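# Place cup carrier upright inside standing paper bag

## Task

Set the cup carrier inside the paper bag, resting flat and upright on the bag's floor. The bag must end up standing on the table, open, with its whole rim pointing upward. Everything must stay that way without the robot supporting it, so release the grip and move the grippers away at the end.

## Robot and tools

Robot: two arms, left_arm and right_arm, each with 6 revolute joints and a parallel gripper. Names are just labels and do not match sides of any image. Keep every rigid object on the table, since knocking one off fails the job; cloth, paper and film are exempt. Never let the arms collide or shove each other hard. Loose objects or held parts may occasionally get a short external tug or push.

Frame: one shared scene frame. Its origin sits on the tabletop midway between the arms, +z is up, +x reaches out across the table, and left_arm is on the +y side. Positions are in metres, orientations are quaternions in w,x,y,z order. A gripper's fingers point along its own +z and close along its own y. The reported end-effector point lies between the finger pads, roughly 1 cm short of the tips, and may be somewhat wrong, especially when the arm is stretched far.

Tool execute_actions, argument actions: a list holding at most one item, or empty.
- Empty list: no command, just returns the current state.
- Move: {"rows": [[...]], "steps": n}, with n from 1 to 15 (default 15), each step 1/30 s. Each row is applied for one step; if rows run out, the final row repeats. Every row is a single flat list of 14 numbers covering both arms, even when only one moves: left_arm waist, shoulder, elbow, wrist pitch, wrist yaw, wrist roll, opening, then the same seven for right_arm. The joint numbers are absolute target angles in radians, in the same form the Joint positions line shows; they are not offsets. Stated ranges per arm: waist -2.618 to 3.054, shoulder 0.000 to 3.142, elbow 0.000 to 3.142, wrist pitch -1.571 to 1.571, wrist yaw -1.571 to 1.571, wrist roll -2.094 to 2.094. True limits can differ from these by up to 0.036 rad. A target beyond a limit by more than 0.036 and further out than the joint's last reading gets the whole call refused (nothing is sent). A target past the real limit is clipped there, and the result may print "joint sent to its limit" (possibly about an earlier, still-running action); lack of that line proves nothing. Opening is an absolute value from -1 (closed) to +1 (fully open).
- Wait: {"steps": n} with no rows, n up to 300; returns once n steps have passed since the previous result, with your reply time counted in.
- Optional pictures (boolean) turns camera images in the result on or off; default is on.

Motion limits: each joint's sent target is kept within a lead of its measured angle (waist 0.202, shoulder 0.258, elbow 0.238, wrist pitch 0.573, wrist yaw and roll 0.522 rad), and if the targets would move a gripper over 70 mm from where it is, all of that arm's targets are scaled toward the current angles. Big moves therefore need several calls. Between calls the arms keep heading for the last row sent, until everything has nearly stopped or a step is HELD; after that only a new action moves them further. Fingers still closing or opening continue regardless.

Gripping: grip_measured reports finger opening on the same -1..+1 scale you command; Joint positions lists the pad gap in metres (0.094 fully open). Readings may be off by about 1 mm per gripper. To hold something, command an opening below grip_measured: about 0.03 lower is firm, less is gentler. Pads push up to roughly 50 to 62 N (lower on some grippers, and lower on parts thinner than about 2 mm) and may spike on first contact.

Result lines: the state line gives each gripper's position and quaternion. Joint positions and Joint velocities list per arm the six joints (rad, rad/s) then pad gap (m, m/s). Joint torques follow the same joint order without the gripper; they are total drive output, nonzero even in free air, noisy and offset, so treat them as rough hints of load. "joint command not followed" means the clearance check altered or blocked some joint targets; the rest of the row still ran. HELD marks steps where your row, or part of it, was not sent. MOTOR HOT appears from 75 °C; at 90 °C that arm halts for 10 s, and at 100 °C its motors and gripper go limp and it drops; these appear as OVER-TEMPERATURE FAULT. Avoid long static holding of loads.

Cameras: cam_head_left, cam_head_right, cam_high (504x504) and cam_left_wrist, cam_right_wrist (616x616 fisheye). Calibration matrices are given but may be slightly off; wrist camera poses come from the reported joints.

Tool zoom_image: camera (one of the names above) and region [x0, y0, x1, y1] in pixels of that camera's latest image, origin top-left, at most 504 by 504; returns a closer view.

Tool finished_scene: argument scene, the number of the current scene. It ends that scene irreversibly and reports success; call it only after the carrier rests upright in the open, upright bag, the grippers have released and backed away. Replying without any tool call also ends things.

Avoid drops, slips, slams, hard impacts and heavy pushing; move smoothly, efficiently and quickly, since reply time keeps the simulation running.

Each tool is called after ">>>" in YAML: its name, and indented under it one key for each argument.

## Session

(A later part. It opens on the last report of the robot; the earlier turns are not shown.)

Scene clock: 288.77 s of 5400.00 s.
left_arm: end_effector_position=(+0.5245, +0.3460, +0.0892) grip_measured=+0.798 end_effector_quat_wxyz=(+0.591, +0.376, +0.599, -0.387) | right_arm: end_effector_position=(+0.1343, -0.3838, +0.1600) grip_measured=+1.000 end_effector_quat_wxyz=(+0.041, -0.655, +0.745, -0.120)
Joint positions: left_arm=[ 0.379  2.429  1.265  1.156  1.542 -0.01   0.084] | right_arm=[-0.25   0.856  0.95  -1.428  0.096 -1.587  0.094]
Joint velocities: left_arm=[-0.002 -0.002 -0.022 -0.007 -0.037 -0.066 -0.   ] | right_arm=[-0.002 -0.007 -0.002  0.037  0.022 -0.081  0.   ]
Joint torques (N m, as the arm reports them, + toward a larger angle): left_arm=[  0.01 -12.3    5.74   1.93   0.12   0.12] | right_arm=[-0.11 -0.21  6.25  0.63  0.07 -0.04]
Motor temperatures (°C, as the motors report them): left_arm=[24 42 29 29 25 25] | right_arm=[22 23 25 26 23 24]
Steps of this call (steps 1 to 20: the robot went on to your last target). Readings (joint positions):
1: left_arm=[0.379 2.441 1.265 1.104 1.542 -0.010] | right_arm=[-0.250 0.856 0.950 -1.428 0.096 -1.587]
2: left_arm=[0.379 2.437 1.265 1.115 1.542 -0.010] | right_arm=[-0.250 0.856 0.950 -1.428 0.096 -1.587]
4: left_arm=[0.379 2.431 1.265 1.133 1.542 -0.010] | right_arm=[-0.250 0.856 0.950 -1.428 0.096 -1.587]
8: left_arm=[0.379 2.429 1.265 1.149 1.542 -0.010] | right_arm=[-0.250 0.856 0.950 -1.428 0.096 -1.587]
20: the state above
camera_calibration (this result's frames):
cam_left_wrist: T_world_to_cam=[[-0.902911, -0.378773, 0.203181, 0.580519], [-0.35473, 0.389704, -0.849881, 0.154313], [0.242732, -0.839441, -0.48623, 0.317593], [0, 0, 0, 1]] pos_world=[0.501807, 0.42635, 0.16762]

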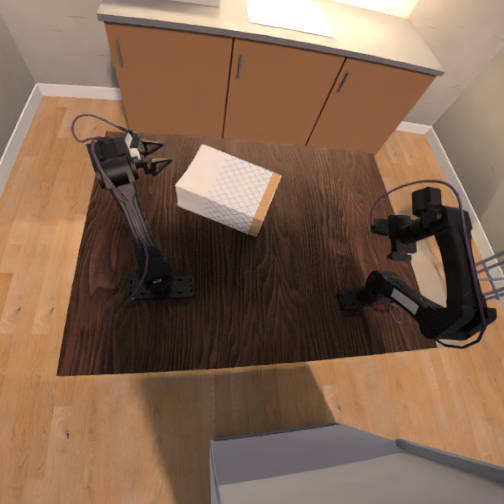

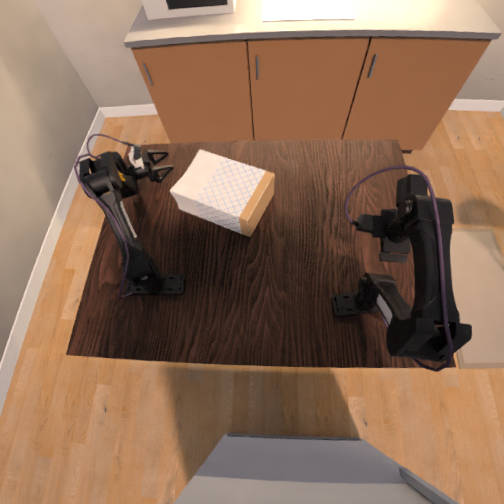

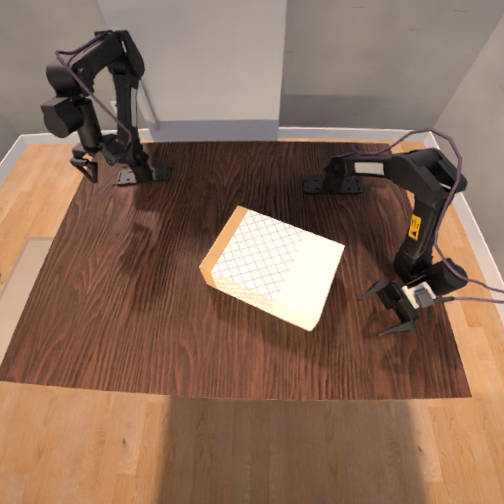

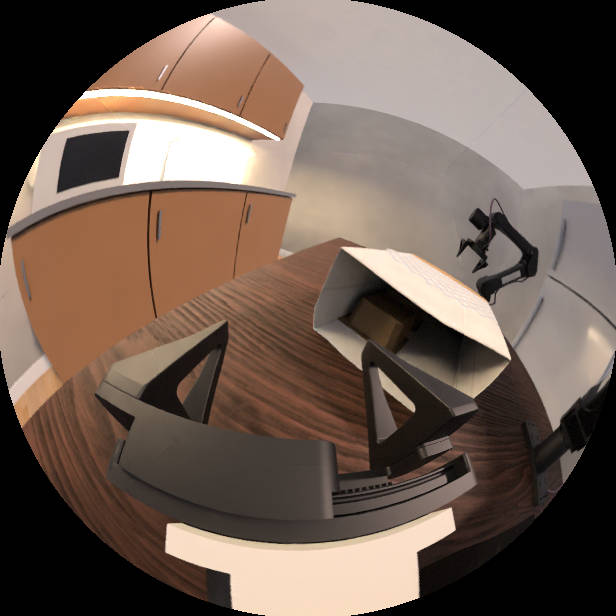

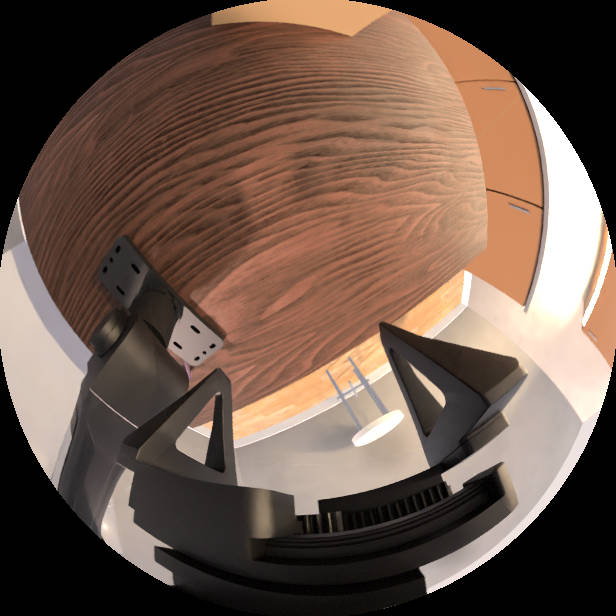

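>>> execute_actions:
  actions:
    - {"rows":[[0.45,2.2,1.5,0,1.2,0,-1,-0.25,0.856,0.95,-1.428,0.096,-1.587,1],[0.45,2.2,1.5,0,1.2,0,-1,-0.25,0.856,0.95,-1.428,0.096,-1.587,1],[0.45,2.1,1.5,-0.5,1,0,-1,-0.25,0.856,0.95,-1.428,0.096,-1.587,1],[0.45,2.1,1.5,-0.5,1,0,-1,-0.25,0.856,0.95,-1.428,0.096,-1.587,1],[0.4,1.91,1.4,-1.02,0.8,0,-1,-0.25,0.856,0.95,-1.428,0.096,-1.587,1]]}
  pictures: false

>>> execute_actions:
  actions:
    - {"rows":[[0.4,1.91,1.4,-1.02,0.8,0,-1,-0.25,0.856,0.95,-1.428,0.096,-1.587,1],[0.4,1.91,1.4,-1.02,0.8,0,-1,-0.25,0.856,0.95,-1.428,0.096,-1.587,1],[0.4,1.91,1.4,-1.02,0.8,0,-1,-0.25,0.856,0.95,-1.428,0.096,-1.587,1],[0.4,1.91,1.4,-1.02,0.8,0,-1,-0.25,0.856,0.95,-1.428,0.096,-1.587,1],[0.4,1.91,1.4,-1.02,0.8,0,-1,-0.25,0.856,0.95,-1.428,0.096,-1.587,1],[0.3,1.91,1.4,-1.02,0.8,0,-1,-0.25,0.856,0.95,-1.428,0.096,-1.587,1],[0.2,1.91,1.4,-1.02,0.8,0,-1,-0.25,0.856,0.95,-1.428,0.096,-1.587,1],[0.1,1.91,1.4,-1.02,0.8,0,-1,-0.25,0.856,0.95,-1.428,0.096,-1.587,1]]}

Scene clock: 313.87 s of 5400.00 s.
left_arm: end_effector_position=(+0.5567, +0.4158, +0.2356) grip_measured=-0.997 end_effector_quat_wxyz=(+0.526, +0.045, +0.808, -0.264) | right_arm: end_effector_position=(+0.1343, -0.3838, +0.1600) grip_measured=+1.000 end_effector_quat_wxyz=(+0.041, -0.655, +0.745, -0.120)
Joint positions: left_arm=[ 0.4    1.85   1.419 -0.073  0.879 -0.008  0.   ] | right_arm=[-0.25   0.856  0.95  -1.428  0.096 -1.587  0.094]
Joint velocities: left_arm=[-0.017  0.002 -0.017 -1.766 -0.256  0.007  0.   ] | right_arm=[-0.022  0.007 -0.002 -0.051 -0.051 -0.007  0.   ]
Joint torques (N m, as the arm reports them, + toward a larger angle): left_arm=[-0.14 -5.84  6.83  1.36  0.17  0.07] | right_arm=[ 0.05 -0.04  6.64  0.59  0.07 -0.09]
Motor temperatures (°C, as the motors report them): left_arm=[24 46 29 31 25 25] | right_arm=[22 23 25 26 23 24]
Steps of this call (steps 1 to 15: the robot went on to your last target; steps 16 to 90: nothing new was sent; then 21.60 s passed at rest; steps 91 to 105: all 15 steps of this action). Readings (joint positions):
91: left_arm=[0.380 2.420 1.274 1.111 1.524 -0.009] | right_arm=[-0.250 0.856 0.950 -1.428 0.096 -1.587]
92: left_arm=[0.383 2.409 1.293 1.047 1.494 -0.009] | right_arm=[-0.250 0.856 0.950 -1.428 0.096 -1.587]
94: left_arm=[0.393 2.364 1.333 0.933 1.407 -0.009] | right_arm=[-0.250 0.856 0.950 -1.428 0.096 -1.587]
98: left_arm=[0.400 2.115 1.350 0.503 1.065 -0.008] | right_arm=[-0.250 0.856 0.950 -1.428 0.096 -1.587]
105: the state above

Scene clock: 314.37 s of 5400.00 s.
left_arm: end_effector_position=(+0.4379, +0.2472, +0.1093) grip_measured=-0.997 end_effector_quat_wxyz=(+0.090, -0.019, +0.920, -0.382) | right_arm: end_effector_position=(+0.1343, -0.3838, +0.1600) grip_measured=+1.000 end_effector_quat_wxyz=(+0.041, -0.655, +0.745, -0.120)
Joint positions: left_arm=[ 0.078  1.917  1.416 -0.913  0.795 -0.008  0.   ] | right_arm=[-0.25   0.856  0.95  -1.428  0.096 -1.587  0.094]
Joint velocities: left_arm=[-0.559  0.002 -0.012 -0.667  0.051 -0.007  0.   ] | right_arm=[-0.002 -0.002  0.007  0.066  0.022 -0.051  0.   ]
Joint torques (N m, as the arm reports them, + toward a larger angle): left_arm=[ 3.88 -9.08  5.56  0.92  0.4   0.09] | right_arm=[ 0.05 -0.25  6.23  0.66  0.05 -0.03]
Motor temperatures (°C, as the motors report them): left_arm=[24 46 29 30 25 25] | right_arm=[22 23 25 26 23 24]
Steps of this call (steps 1 to 15: all 15 steps of this action). Readings (joint positions):
1: left_arm=[0.400 1.854 1.419 -0.142 0.869 -0.008] | right_arm=[-0.250 0.856 0.950 -1.428 0.096 -1.587]
2: left_arm=[0.400 1.863 1.419 -0.216 0.858 -0.008] | right_arm=[-0.250 0.856 0.950 -1.428 0.096 -1.587]
4: left_arm=[0.400 1.882 1.419 -0.374 0.839 -0.008] | right_arm=[-0.250 0.856 0.950 -1.428 0.096 -1.587]
8: left_arm=[0.356 1.913 1.416 -0.654 0.802 -0.008] | right_arm=[-0.250 0.856 0.950 -1.428 0.096 -1.587]
15: the state above
camera_calibration (this result's frames):
cam_left_wrist: T_world_to_cam=[[0.143279, -0.653096, 0.743598, 0.0114624], [-0.933821, 0.159643, 0.320144, 0.361811], [-0.327795, -0.740257, -0.587001, 0.5018], [0, 0, 0, 1]] pos_world=[0.500712, 0.321187, 0.170202]

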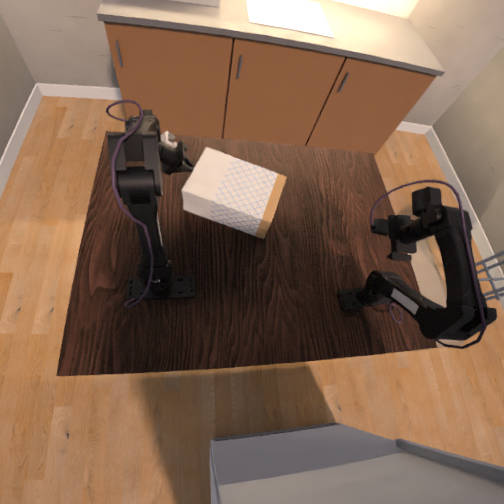

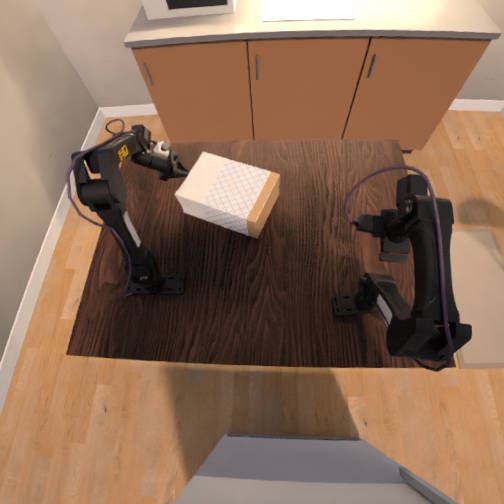

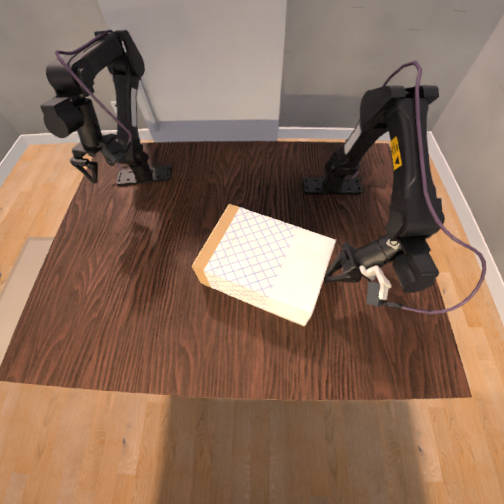

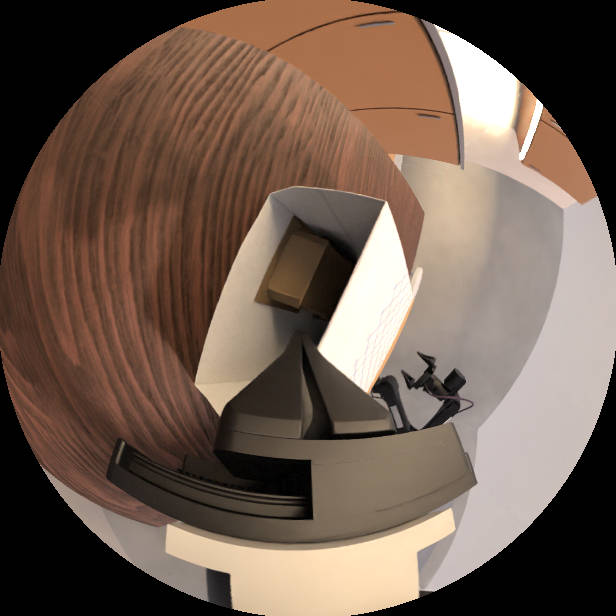

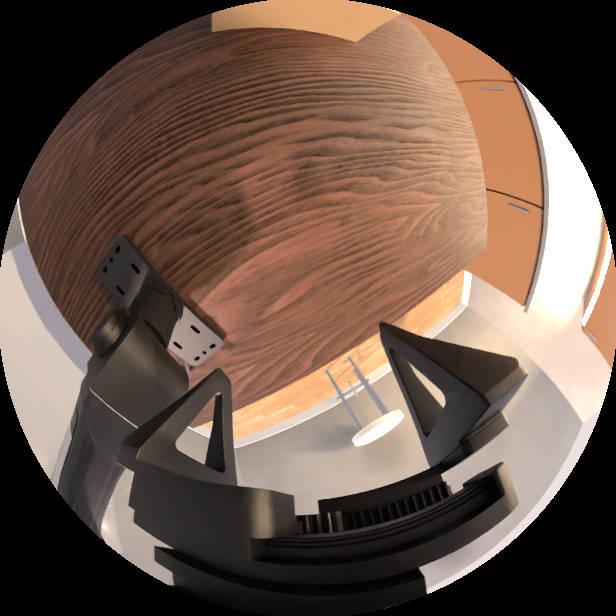

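>>> execute_actions:
  actions:
    - {"rows":[[0.2,1.93,1.38,-1.0,0.9,0,-1,-0.25,0.856,0.95,-1.428,0.096,-1.587,1],[0.2,1.93,1.38,-1.0,0.9,0,-1,-0.25,0.856,0.95,-1.428,0.096,-1.587,1],[0.2,1.93,1.38,-1.0,0.9,0,-1,-0.25,0.856,0.95,-1.428,0.096,-1.587,1],[0.2,1.93,1.38,-1.0,0.9,0,-1,-0.25,0.856,0.95,-1.428,0.096,-1.587,1],[0.2,1.93,1.38,-1.0,0.9,0,-1,-0.25,0.856,0.95,-1.428,0.096,-1.587,1],[0.2,1.93,1.38,-1.0,0.9,0,-1,-0.25,0.856,0.95,-1.428,0.096,-1.587,1],[0.2,1.93,1.38,-1.0,0.9,0,-1,-0.25,0.856,0.95,-1.428,0.096,-1.587,1],[0.2,1.93,1.38,-1.0,0.9,0,-1,-0.25,0.856,0.95,-1.428,0.096,-1.587,1],[0.1,1.93,1.38,-1.0,0.9,0,-1,-0.25,0.856,0.95,-1.428,0.096,-1.587,1],[0.05,1.93,1.38,-1.0,0.9,0,-1,-0.25,0.856,0.95,-1.428,0.096,-1.587,1],[-0.02,1.93,1.38,-1.0,0.9,0,-1,-0.25,0.856,0.95,-1.428,0.096,-1.587,1]]}

Scene clock: 322.13 s of 5400.00 s.
left_arm: end_effector_position=(+0.4034, +0.1949, +0.1120) grip_measured=-0.997 end_effector_quat_wxyz=(+0.017, +0.010, +0.905, -0.425) | right_arm: end_effector_position=(+0.1343, -0.3838, +0.1600) grip_measured=+1.000 end_effector_quat_wxyz=(+0.041, -0.655, +0.745, -0.120)
Joint positions: left_arm=[-0.032  1.923  1.399 -1.003  0.878 -0.008  0.   ] | right_arm=[-0.25   0.856  0.95  -1.428  0.096 -1.587  0.094]
Joint velocities: left_arm=[-0.759 -0.007 -0.022 -0.022  0.139  0.051 -0.   ] | right_arm=[-0.017  0.002  0.002 -0.095  0.007 -0.037  0.   ]
Joint torques (N m, as the arm reports them, + toward a larger angle): left_arm=[ 3.61 -7.89  5.03  0.7   0.52  0.09] | right_arm=[ 0.05 -0.23  6.67  0.63  0.08  0.02]
Motor temperatures (°C, as the motors report them): left_arm=[24 44 28 30 25 25] | right_arm=[22 23 25 26 23 24]
Steps of this call (steps 1 to 30: the robot went on to your last target; steps 31 to 90: nothing new was sent; then 4.27 s passed at rest; steps 91 to 105: all 15 steps of this action). Readings (joint positions):
91: left_arm=[0.106 1.917 1.413 -1.003 0.811 -0.008] | right_arm=[-0.250 0.856 0.950 -1.428 0.096 -1.587]
92: left_arm=[0.122 1.917 1.408 -1.003 0.830 -0.008] | right_arm=[-0.250 0.856 0.950 -1.428 0.096 -1.587]
94: left_arm=[0.168 1.918 1.401 -1.003 0.849 -0.008] | right_arm=[-0.250 0.856 0.950 -1.428 0.096 -1.587]
98: left_arm=[0.211 1.923 1.399 -1.003 0.862 -0.008] | right_arm=[-0.250 0.856 0.950 -1.428 0.096 -1.587]
105: the state above
camera_calibration (this result's frames):
cam_left_wrist: T_world_to_cam=[[0.15257, -0.602979, 0.783032, -0.0377646], [-0.867557, 0.297772, 0.398341, 0.274641], [-0.473357, -0.7401, -0.477688, 0.499814], [0, 0, 0, 1]] pos_world=[0.480619, 0.26536, 0.158925]

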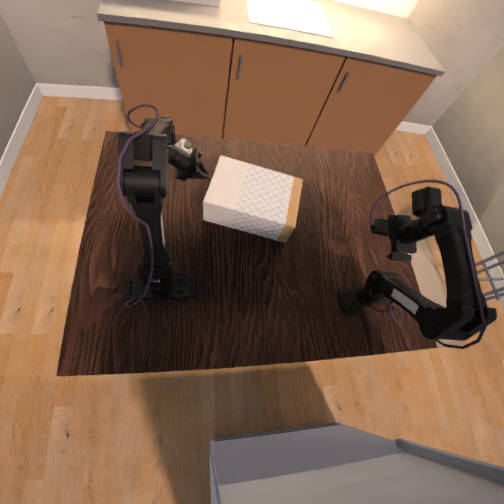

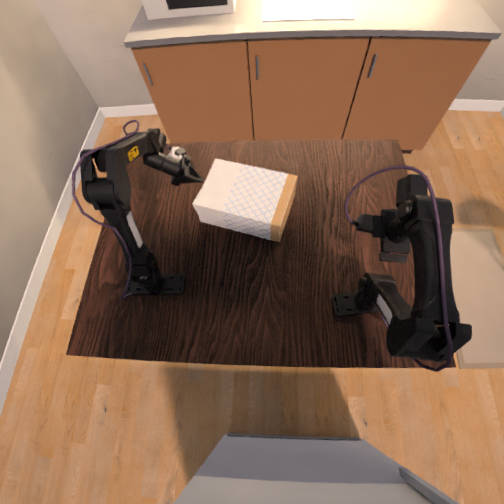

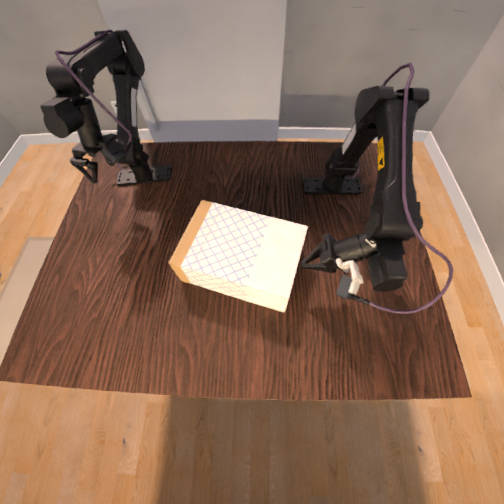

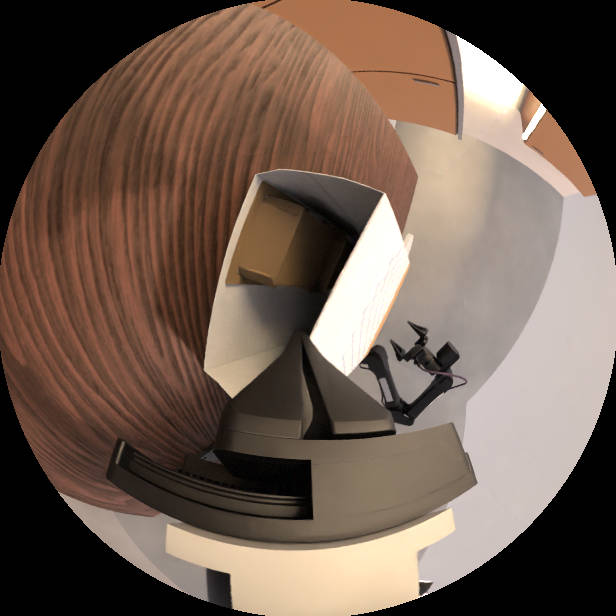

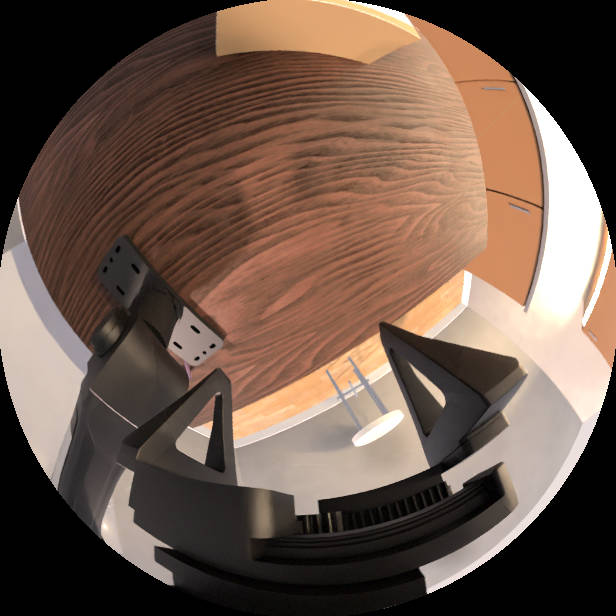

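>>> execute_actions:
  actions:
    - {"rows":[[0.05,1.95,1.36,-1.0,0.9,0,-1,-0.25,0.856,0.95,-1.428,0.096,-1.587,1],[0.05,1.97,1.33,-1.0,0.9,0,-1,-0.25,0.856,0.95,-1.428,0.096,-1.587,1],[0.05,1.98,1.31,-0.98,0.9,0,-1,-0.25,0.856,0.95,-1.428,0.096,-1.587,1],[0.05,1.98,1.31,-0.98,0.9,0,-1,-0.25,0.856,0.95,-1.428,0.096,-1.587,1],[0.05,1.98,1.31,-0.98,0.9,0,-1,-0.25,0.856,0.95,-1.428,0.096,-1.587,1],[0.05,1.98,1.31,-0.98,0.9,0,-1,-0.25,0.856,0.95,-1.428,0.096,-1.587,1],[0.05,1.98,1.31,-0.98,0.9,0,-1,-0.25,0.856,0.95,-1.428,0.096,-1.587,1],[0.05,1.98,1.31,-0.98,0.9,0,-1,-0.25,0.856,0.95,-1.428,0.096,-1.587,1],[0.05,1.98,1.31,-0.98,0.9,0,-1,-0.25,0.856,0.95,-1.428,0.096,-1.587,1],[0.0,1.98,1.31,-0.98,0.9,0,-1,-0.25,0.856,0.95,-1.428,0.096,-1.587,1],[-0.08,1.98,1.31,-0.98,0.9,0,-1,-0.25,0.856,0.95,-1.428,0.096,-1.587,1]]}

Scene clock: 339.23 s of 5400.00 s.
left_arm: end_effector_position=(+0.3757, +0.1804, +0.0729) grip_measured=-0.997 end_effector_quat_wxyz=(-0.053, +0.000, +0.903, -0.426) | right_arm: end_effector_position=(+0.1343, -0.3838, +0.1600) grip_measured=+1.000 end_effector_quat_wxyz=(+0.041, -0.655, +0.745, -0.120)
Joint positions: left_arm=[-0.074  1.987  1.319 -0.992  0.884 -0.008  0.   ] | right_arm=[-0.25   0.856  0.95  -1.428  0.096 -1.587  0.094]
Joint velocities: left_arm=[-0.584  0.002 -0.027 -0.081  0.139  0.022  0.   ] | right_arm=[ 0.002 -0.017 -0.002 -0.007 -0.007 -0.007  0.   ]
Joint torques (N m, as the arm reports them, + toward a larger angle): left_arm=[ 1.84 -8.87  5.35  0.6   0.51  0.08] | right_arm=[-0.16 -0.12  6.31  0.63  0.06 -0.02]
Motor temperatures (°C, as the motors report them): left_arm=[24 41 28 29 25 25] | right_arm=[22 23 25 26 23 24]
Steps of this call (steps 1 to 15: the robot went on to your last target; steps 16 to 90: nothing new was sent; then 13.60 s passed at rest; steps 91 to 105: all 15 steps of this action). Readings (joint positions):
91: left_arm=[-0.018 1.924 1.396 -1.002 0.891 -0.008] | right_arm=[-0.250 0.856 0.950 -1.428 0.096 -1.587]
92: left_arm=[-0.007 1.926 1.388 -1.001 0.894 -0.008] | right_arm=[-0.250 0.856 0.950 -1.428 0.096 -1.587]
94: left_arm=[0.025 1.939 1.360 -0.996 0.895 -0.008] | right_arm=[-0.250 0.856 0.950 -1.428 0.096 -1.587]
98: left_arm=[0.055 1.982 1.322 -0.996 0.886 -0.008] | right_arm=[-0.250 0.856 0.950 -1.428 0.096 -1.587]
105: the state above
camera_calibration (this result's frames):
cam_left_wrist: T_world_to_cam=[[0.230948, -0.609693, 0.758247, -0.0380611], [-0.793242, 0.333286, 0.509596, 0.228075], [-0.563409, -0.719163, -0.406662, 0.482118], [0, 0, 0, 1]] pos_world=[0.461339, 0.247502, 0.108693]

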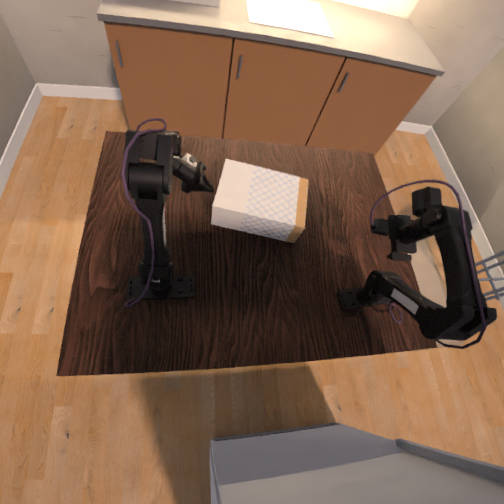

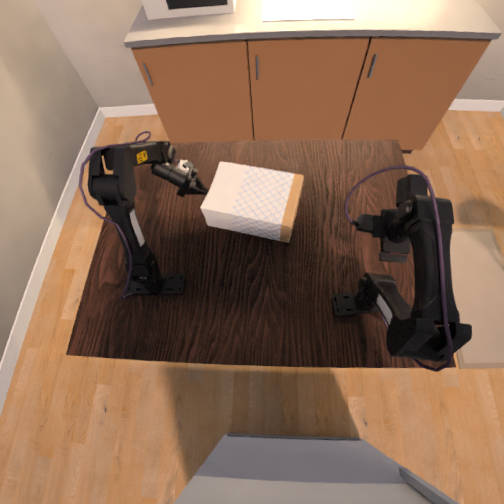

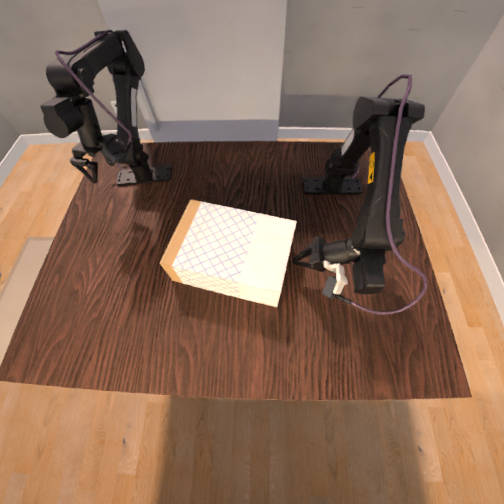

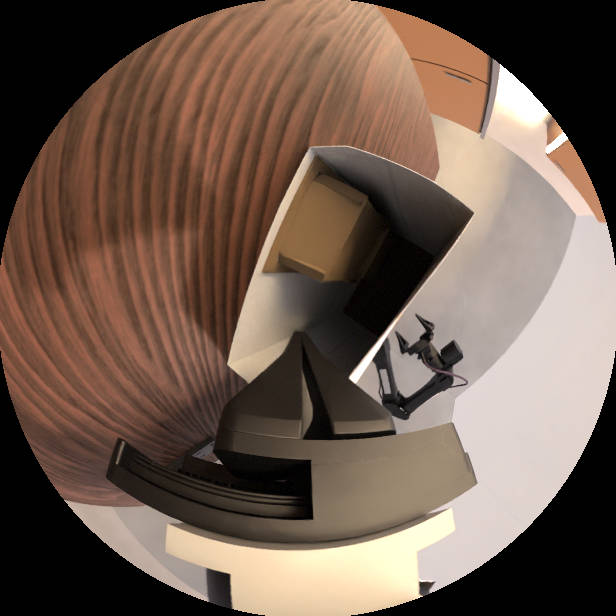

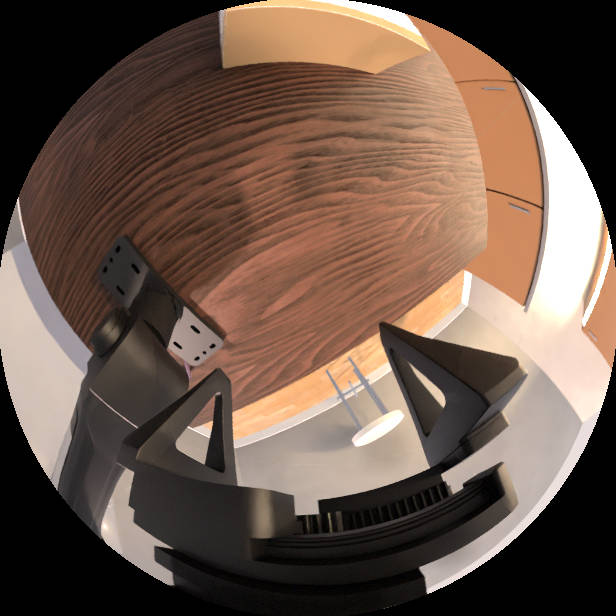

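>>> execute_actions:
  actions:
    - {"rows":[[-0.12,1.98,1.31,-0.98,0.9,0,-1,-0.25,0.856,0.95,-1.428,0.096,-1.587,1],[-0.14,1.98,1.31,-0.98,0.9,0,-1,-0.25,0.856,0.95,-1.428,0.096,-1.587,1],[-0.16,1.98,1.31,-0.98,0.9,0,-1,-0.25,0.856,0.95,-1.428,0.096,-1.587,1],[-0.18,1.98,1.31,-0.98,0.9,0,-1,-0.25,0.856,0.95,-1.428,0.096,-1.587,1],[-0.2,1.98,1.31,-0.98,0.9,0,-1,-0.25,0.856,0.95,-1.428,0.096,-1.587,1],[-0.22,1.98,1.31,-0.98,0.9,0,-1,-0.25,0.856,0.95,-1.428,0.096,-1.587,1]]}
  pictures: false

>>> execute_actions:
  actions:
    - {"steps":10}

Scene clock: 347.10 s of 5400.00 s.
left_arm: end_effector_position=(+0.3481, +0.1308, +0.0734) grip_measured=-0.997 end_effector_quat_wxyz=(-0.086, +0.070, +0.900, -0.422) | right_arm: end_effector_position=(+0.1343, -0.3838, +0.1600) grip_measured=+1.000 end_effector_quat_wxyz=(+0.041, -0.655, +0.745, -0.120)
Joint positions: left_arm=[-0.228  1.987  1.319 -0.992  0.888 -0.008  0.   ] | right_arm=[-0.25   0.856  0.95  -1.428  0.096 -1.587  0.094]
Joint velocities: left_arm=[-0.007 -0.012  0.002 -0.007  0.007  0.066  0.   ] | right_arm=[ 0.007  0.007 -0.002 -0.037 -0.007 -0.037  0.   ]
Joint torques (N m, as the arm reports them, + toward a larger angle): left_arm=[ 0.56 -9.01  5.55  0.59  0.63  0.09] | right_arm=[-0.17 -0.07  6.57  0.59  0.06 -0.02]
Motor temperatures (°C, as the motors report them): left_arm=[24 41 28 29 25 25] | right_arm=[22 23 25 26 23 24]
Steps of this call (steps 1 to 30: the robot went on to your last target; steps 31 to 90: nothing new was sent; then 4.37 s passed at rest; steps 91 to 105: all 15 steps of this action). Readings (joint positions):
91: left_arm=[-0.090 1.987 1.319 -0.992 0.888 -0.008] | right_arm=[-0.250 0.856 0.950 -1.428 0.096 -1.587]
92: left_arm=[-0.095 1.987 1.319 -0.992 0.887 -0.008] | right_arm=[-0.250 0.856 0.950 -1.428 0.096 -1.587]
94: left_arm=[-0.122 1.987 1.319 -0.992 0.887 -0.008] | right_arm=[-0.250 0.856 0.950 -1.428 0.096 -1.587]
98: left_arm=[-0.206 1.987 1.319 -0.992 0.887 -0.008] | right_arm=[-0.250 0.856 0.950 -1.428 0.096 -1.587]
105: the state above

Scene clock: 347.43 s of 5400.00 s.
left_arm: end_effector_position=(+0.3481, +0.1308, +0.0734) grip_measured=-0.997 end_effector_quat_wxyz=(-0.086, +0.070, +0.900, -0.422) | right_arm: end_effector_position=(+0.1343, -0.3838, +0.1600) grip_measured=+1.000 end_effector_quat_wxyz=(+0.041, -0.655, +0.745, -0.120)
Joint positions: left_arm=[-0.228  1.987  1.319 -0.992  0.888 -0.008  0.   ] | right_arm=[-0.25   0.856  0.95  -1.428  0.096 -1.587  0.094]
Joint velocities: left_arm=[ 0.007  0.007 -0.017  0.022 -0.022 -0.022 -0.   ] | right_arm=[-0.012 -0.002 -0.002 -0.081 -0.007 -0.022  0.   ]
Joint torques (N m, as the arm reports them, + toward a larger angle): left_arm=[ 0.64 -9.01  5.37  0.57  0.65  0.09] | right_arm=[ 0.02 -0.3   6.34  0.62  0.1  -0.01]
Motor temperatures (°C, as the motors report them): left_arm=[24 41 28 29 25 25] | right_arm=[22 23 25 26 23 24]
Steps of this call (steps 1 to 10: the robot went on to your last target). Readings (joint positions):
1: left_arm=[-0.228 1.987 1.319 -0.992 0.888 -0.008] | right_arm=[-0.250 0.856 0.950 -1.428 0.096 -1.587]
2: left_arm=[-0.228 1.987 1.319 -0.992 0.888 -0.008] | right_arm=[-0.250 0.856 0.950 -1.428 0.096 -1.587]
4: left_arm=[-0.228 1.987 1.319 -0.992 0.888 -0.008] | right_arm=[-0.250 0.856 0.950 -1.428 0.096 -1.587]
8: left_arm=[-0.228 1.987 1.319 -0.992 0.888 -0.008] | right_arm=[-0.250 0.856 0.950 -1.428 0.096 -1.587]
10: the state above
camera_calibration (this result's frames):
cam_left_wrist: T_world_to_cam=[[0.135424, -0.635047, 0.76051, -0.0259157], [-0.73244, 0.452746, 0.508481, 0.185729], [-0.667228, -0.625888, -0.403821, 0.454846], [0, 0, 0, 1]] pos_world=[0.443031, 0.184136, 0.108946]

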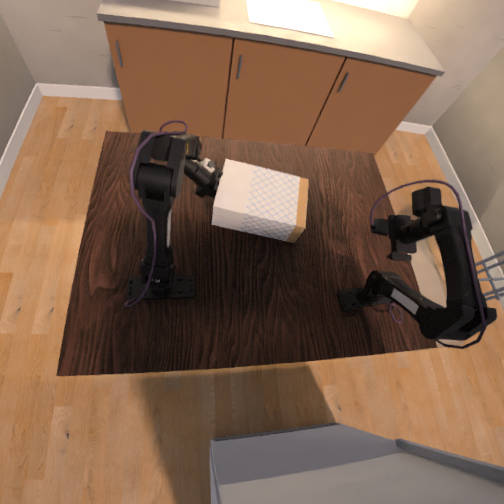

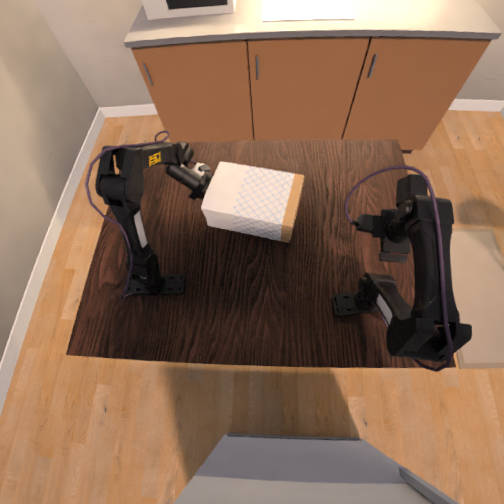

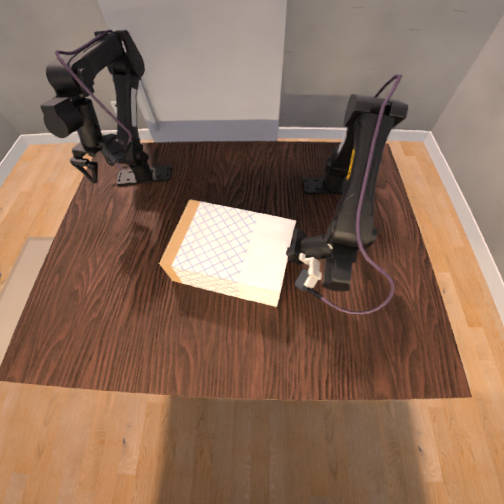

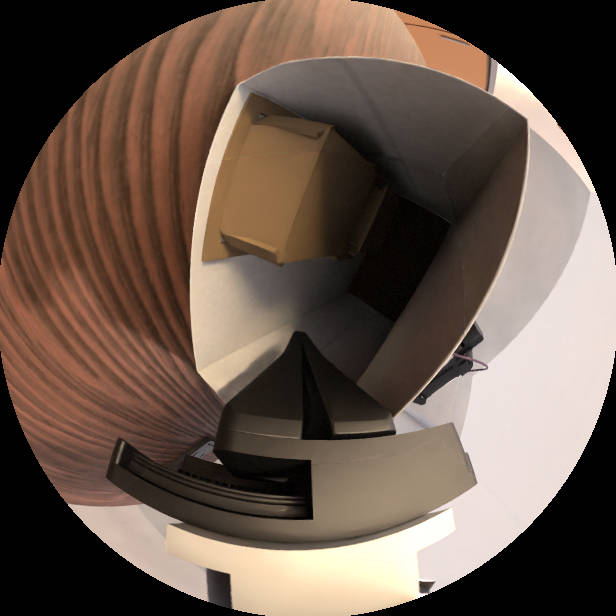

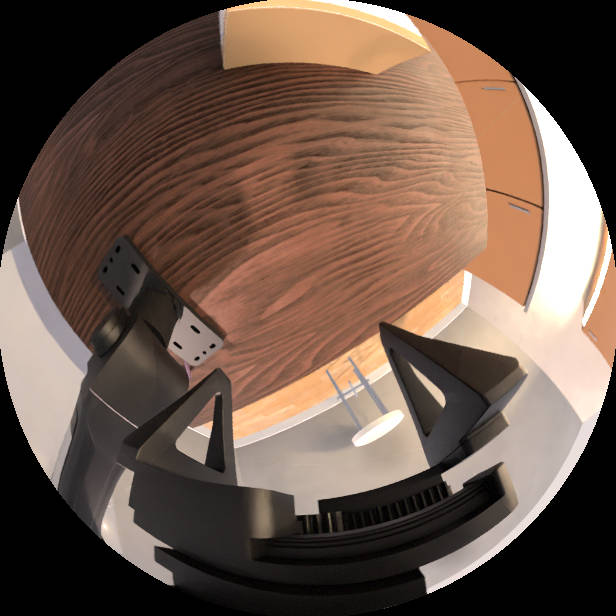

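>>> execute_actions:
  actions:
    - {"rows":[[-0.24,1.96,1.4,-1.03,0.9,0,-1,-0.25,0.856,0.95,-1.428,0.096,-1.587,1],[-0.26,1.94,1.48,-1.07,0.9,0,-1,-0.25,0.856,0.95,-1.428,0.096,-1.587,1],[-0.28,1.92,1.56,-1.11,0.9,0,-1,-0.25,0.856,0.95,-1.428,0.096,-1.587,1],[-0.31,1.9,1.64,-1.15,0.9,0,-1,-0.25,0.856,0.95,-1.428,0.096,-1.587,1],[-0.35,1.88,1.72,-1.2,0.9,0,-1,-0.25,0.856,0.95,-1.428,0.096,-1.587,1],[-0.4,1.86,1.8,-1.25,0.9,0,-1,-0.25,0.856,0.95,-1.428,0.096,-1.587,1],[-0.45,1.84,1.86,-1.3,0.9,0,-1,-0.25,0.856,0.95,-1.428,0.096,-1.587,1]]}

Scene clock: 356.10 s of 5400.00 s.
left_arm: end_effector_position=(+0.3455, +0.0405, +0.2605) grip_measured=-0.997 end_effector_quat_wxyz=(+0.058, +0.263, +0.852, -0.448) | right_arm: end_effector_position=(+0.1343, -0.3838, +0.1600) grip_measured=+1.000 end_effector_quat_wxyz=(+0.041, -0.655, +0.745, -0.120)
Joint positions: left_arm=[-0.462  1.843  1.84  -1.22   0.89  -0.008  0.   ] | right_arm=[-0.25   0.856  0.95  -1.428  0.096 -1.587  0.094]
Joint velocities: left_arm=[-0.134 -0.383  0.227 -0.374  0.11  -0.066 -0.001] | right_arm=[ 0.007 -0.017 -0.007 -0.051  0.022  0.022  0.   ]
Joint torques (N m, as the arm reports them, + toward a larger angle): left_arm=[ 1.28 -6.59  7.39  0.82  0.36  0.09] | right_arm=[-0.18 -0.22  6.37  0.62  0.07 -0.01]
Motor temperatures (°C, as the motors report them): left_arm=[24 41 28 28 25 25] | right_arm=[22 23 25 26 23 24]
Steps of this call (steps 1 to 15: the robot went on to your last target; steps 16 to 90: nothing new was sent; then 5.17 s passed at rest; steps 91 to 105: all 15 steps of this action). Readings (joint positions):
91: left_arm=[-0.228 1.987 1.327 -1.000 0.886 -0.008] | right_arm=[-0.250 0.856 0.950 -1.428 0.096 -1.587]
92: left_arm=[-0.230 1.987 1.350 -1.020 0.881 -0.008] | right_arm=[-0.250 0.856 0.950 -1.428 0.096 -1.587]
94: left_arm=[-0.245 1.984 1.437 -1.058 0.874 -0.008] | right_arm=[-0.250 0.856 0.950 -1.428 0.096 -1.587]
98: left_arm=[-0.323 1.940 1.616 -1.111 0.869 -0.008] | right_arm=[-0.250 0.856 0.950 -1.428 0.096 -1.587]
105: the state above
camera_calibration (this result's frames):
cam_left_wrist: T_world_to_cam=[[-0.329022, -0.499899, 0.801153, -0.0807781], [-0.732686, 0.670367, 0.117389, 0.222689], [-0.595749, -0.548369, -0.586834, 0.49198], [0, 0, 0, 1]] pos_world=[0.42968, 0.0801224, 0.327285]

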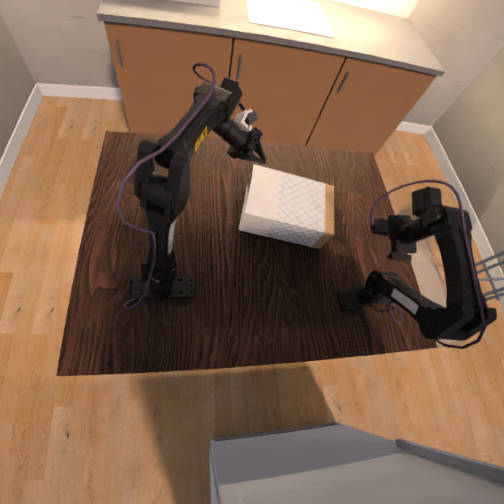

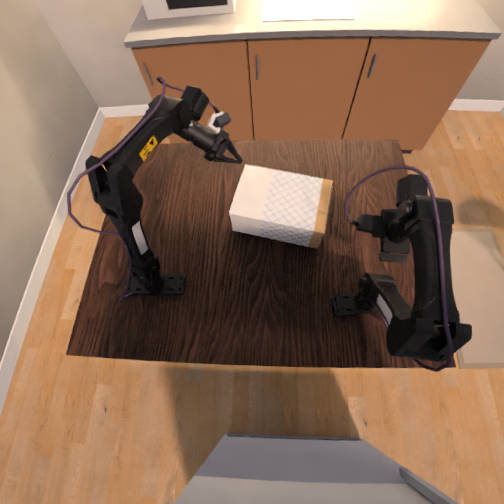

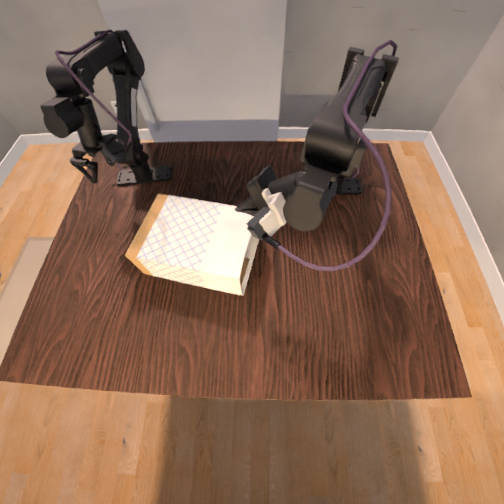

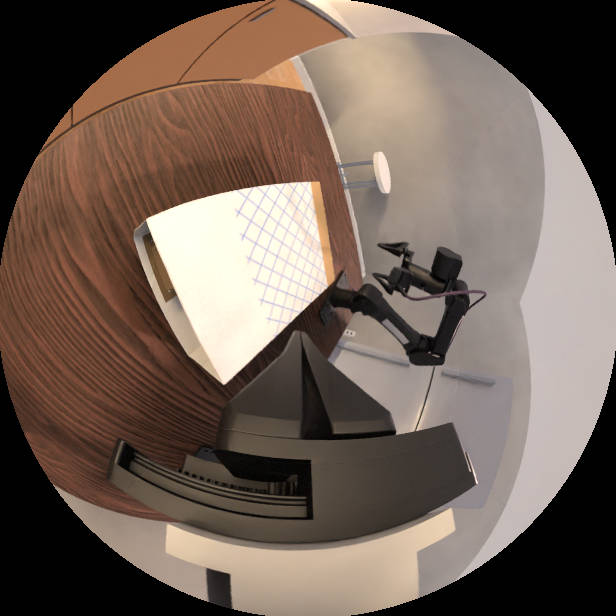

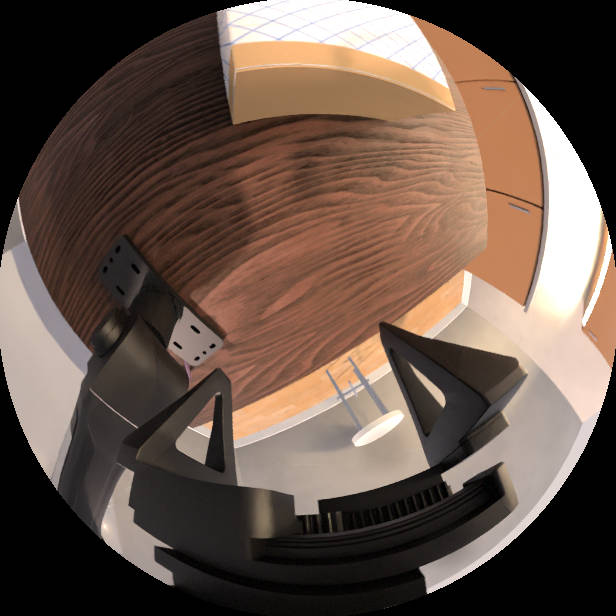

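>>> execute_actions:
  actions:
    - {"rows":[[0.1,1.84,1.5,-0.5,1.2,0,0.9,-0.25,0.856,0.95,-1.428,0.096,-1.587,1],[0.2,1.84,1.5,-0.5,1.3,0,0.9,-0.25,0.856,0.95,-1.428,0.096,-1.587,1],[0.25,1.9,1.3,0,1.5,0,0.9,-0.25,0.856,0.95,-1.428,0.096,-1.587,1],[0.25,1.9,1.2,0.5,1.55,0,0.9,-0.25,0.856,0.95,-1.428,0.096,-1.587,1],[0.25,2.0,1.1,0.9,1.55,0,0.9,-0.25,0.856,0.95,-1.428,0.096,-1.587,1]]}
  pictures: false

>>> execute_actions:
  actions:
    - {"rows":[[0.25,2.1,0.95,1.15,1.55,0,0.9,-0.25,0.856,0.95,-1.428,0.096,-1.587,1]]}
  pictures: false

>>> execute_actions:
  actions:
    - {"rows":[[0.2,2.2,0.79,1.41,1.55,0,0.9,-0.25,0.856,0.95,-1.428,0.096,-1.587,1]]}

Scene clock: 370.23 s of 5400.00 s.
left_arm: end_effector_position=(+0.4643, +0.2734, +0.1168) grip_measured=+0.898 end_effector_quat_wxyz=(+0.323, +0.107, +0.732, -0.591) | right_arm: end_effector_position=(+0.1343, -0.3838, +0.1600) grip_measured=+1.000 end_effector_quat_wxyz=(+0.041, -0.655, +0.745, -0.120)
Joint positions: left_arm=[ 0.261  2.044  1.095  0.03   1.453 -0.009  0.089] | right_arm=[-0.25   0.856  0.95  -1.428  0.096 -1.587  0.094]
Joint velocities: left_arm=[ 1.028  0.076 -0.256  2.733  0.271 -0.022 -0.   ] | right_arm=[ 0.002  0.012 -0.007 -0.007 -0.066 -0.007  0.   ]
Joint torques (N m, as the arm reports them, + toward a larger angle): left_arm=[ -4.96 -12.37   7.93   2.23   1.17   0.11] | right_arm=[ 0.05 -0.16  6.53  0.59  0.05 -0.01]
Motor temperatures (°C, as the motors report them): left_arm=[24 41 29 28 25 25] | right_arm=[22 23 25 26 23 24]
Steps of this call (steps 1 to 30: the robot went on to your last target; steps 31 to 90: nothing new was sent; then 10.63 s passed at rest; steps 91 to 105: all 15 steps of this action). Readings (joint positions):
91: left_arm=[-0.443 1.826 1.806 -1.211 0.942 -0.008] | right_arm=[-0.250 0.856 0.950 -1.428 0.096 -1.587]
92: left_arm=[-0.413 1.815 1.746 -1.112 1.009 -0.008] | right_arm=[-0.250 0.856 0.950 -1.428 0.096 -1.587]
94: left_arm=[-0.317 1.824 1.628 -0.925 1.163 -0.008] | right_arm=[-0.250 0.856 0.950 -1.428 0.096 -1.587]
98: left_arm=[-0.125 1.934 1.435 -0.621 1.319 -0.008] | right_arm=[-0.250 0.856 0.950 -1.428 0.096 -1.587]
105: the state above

Scene clock: 370.73 s of 5400.00 s.
left_arm: end_effector_position=(+0.4637, +0.2676, +0.1419) grip_measured=+0.898 end_effector_quat_wxyz=(+0.554, +0.397, +0.586, -0.438) | right_arm: end_effector_position=(+0.1343, -0.3838, +0.1600) grip_measured=+1.000 end_effector_quat_wxyz=(+0.041, -0.655, +0.745, -0.120)
Joint positions: left_arm=[ 0.249  2.107  0.96   1.081  1.536 -0.009  0.089] | right_arm=[-0.25   0.856  0.95  -1.428  0.096 -1.587  0.094]
Joint velocities: left_arm=[ 0.002  0.002 -0.002  0.505  0.037  0.051 -0.001] | right_arm=[-0.002 -0.002 -0.007  0.051 -0.051  0.022  0.   ]
Joint torques (N m, as the arm reports them, + toward a larger angle): left_arm=[-0.07 -9.47  4.66  1.96  0.13  0.11] | right_arm=[-0.14 -0.35  6.59  0.6   0.08 -0.03]
Motor temperatures (°C, as the motors report them): left_arm=[24 41 29 28 25 25] | right_arm=[22 23 25 26 23 24]
Steps of this call (steps 1 to 15: all 15 steps of this action). Readings (joint positions):
1: left_arm=[0.287 2.050 1.071 0.149 1.464 -0.009] | right_arm=[-0.250 0.856 0.950 -1.428 0.096 -1.587]
2: left_arm=[0.299 2.052 1.043 0.268 1.477 -0.009] | right_arm=[-0.250 0.856 0.950 -1.428 0.096 -1.587]
4: left_arm=[0.292 2.073 0.992 0.486 1.497 -0.009] | right_arm=[-0.250 0.856 0.950 -1.428 0.096 -1.587]
8: left_arm=[0.254 2.107 0.960 0.845 1.518 -0.009] | right_arm=[-0.250 0.856 0.950 -1.428 0.096 -1.587]
15: the state above

Scene clock: 371.23 s of 5400.00 s.
left_arm: end_effector_position=(+0.4237, +0.2387, +0.0949) grip_measured=+0.898 end_effector_quat_wxyz=(+0.548, +0.423, +0.567, -0.446) | right_arm: end_effector_position=(+0.1343, -0.3838, +0.1600) grip_measured=+1.000 end_effector_quat_wxyz=(+0.041, -0.655, +0.745, -0.120)
Joint positions: left_arm=[ 0.2    2.212  0.796  1.384  1.546 -0.01   0.089] | right_arm=[-0.25   0.856  0.95  -1.428  0.096 -1.587  0.094]
Joint velocities: left_arm=[-0.002 -0.022  0.017  0.139 -0.037 -0.007 -0.001] | right_arm=[-0.007  0.002  0.017  0.037  0.051  0.051  0.   ]
Joint torques (N m, as the arm reports them, + toward a larger angle): left_arm=[-0.1  -9.2   3.71  2.    0.1   0.1 ] | right_arm=[-0.21 -0.08  6.64  0.63  0.04 -0.01]
Motor temperatures (°C, as the motors report them): left_arm=[24 41 29 29 25 25] | right_arm=[22 23 25 26 23 24]
Steps of this call (steps 1 to 15: all 15 steps of this action). Readings (joint positions):
1: left_arm=[0.246 2.115 0.940 1.144 1.529 -0.010] | right_arm=[-0.250 0.856 0.950 -1.428 0.096 -1.587]
2: left_arm=[0.240 2.123 0.903 1.208 1.530 -0.010] | right_arm=[-0.250 0.856 0.950 -1.428 0.096 -1.587]
4: left_arm=[0.220 2.161 0.836 1.281 1.537 -0.010] | right_arm=[-0.250 0.856 0.950 -1.428 0.096 -1.587]
8: left_arm=[0.200 2.212 0.796 1.330 1.546 -0.010] | right_arm=[-0.250 0.856 0.950 -1.428 0.096 -1.587]
15: the state above
camera_calibration (this result's frames):
cam_left_wrist: T_world_to_cam=[[-0.951674, -0.20764, 0.22628, 0.425332], [-0.297736, 0.443135, -0.845567, 0.127903], [0.0753012, -0.872076, -0.483542, 0.3332], [0, 0, 0, 1]] pos_world=[0.417769, 0.322213, 0.173023]

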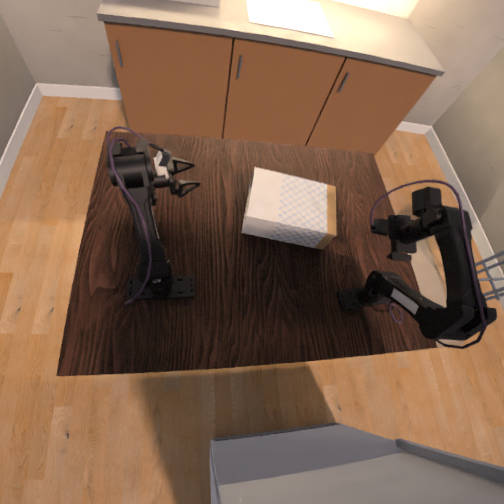

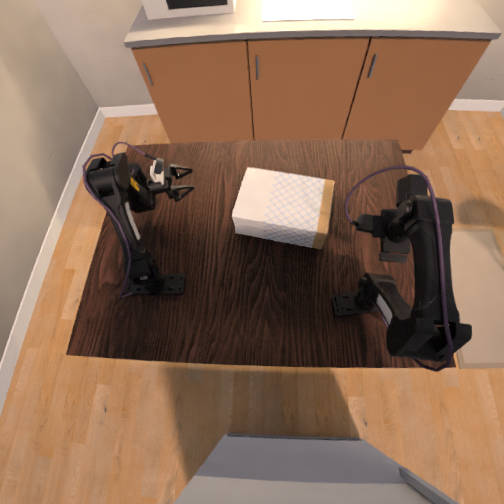

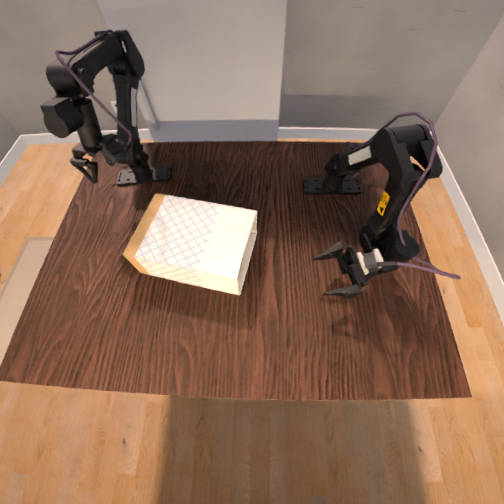

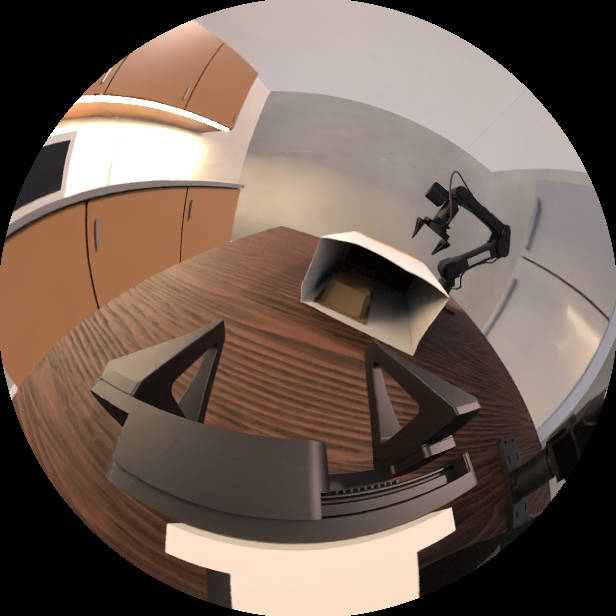

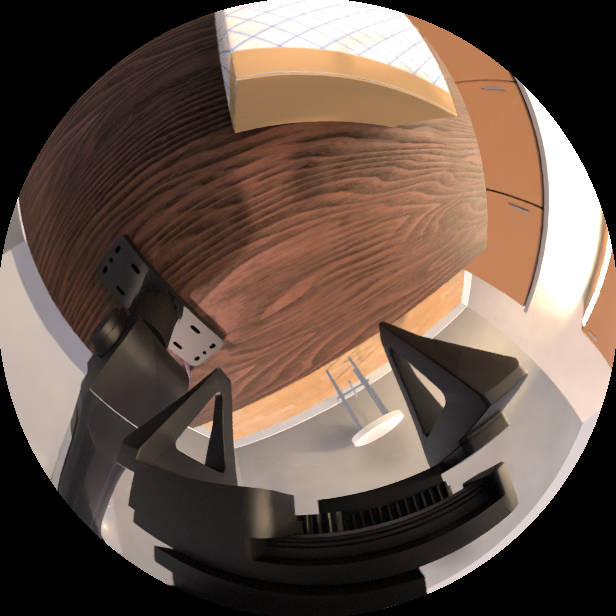

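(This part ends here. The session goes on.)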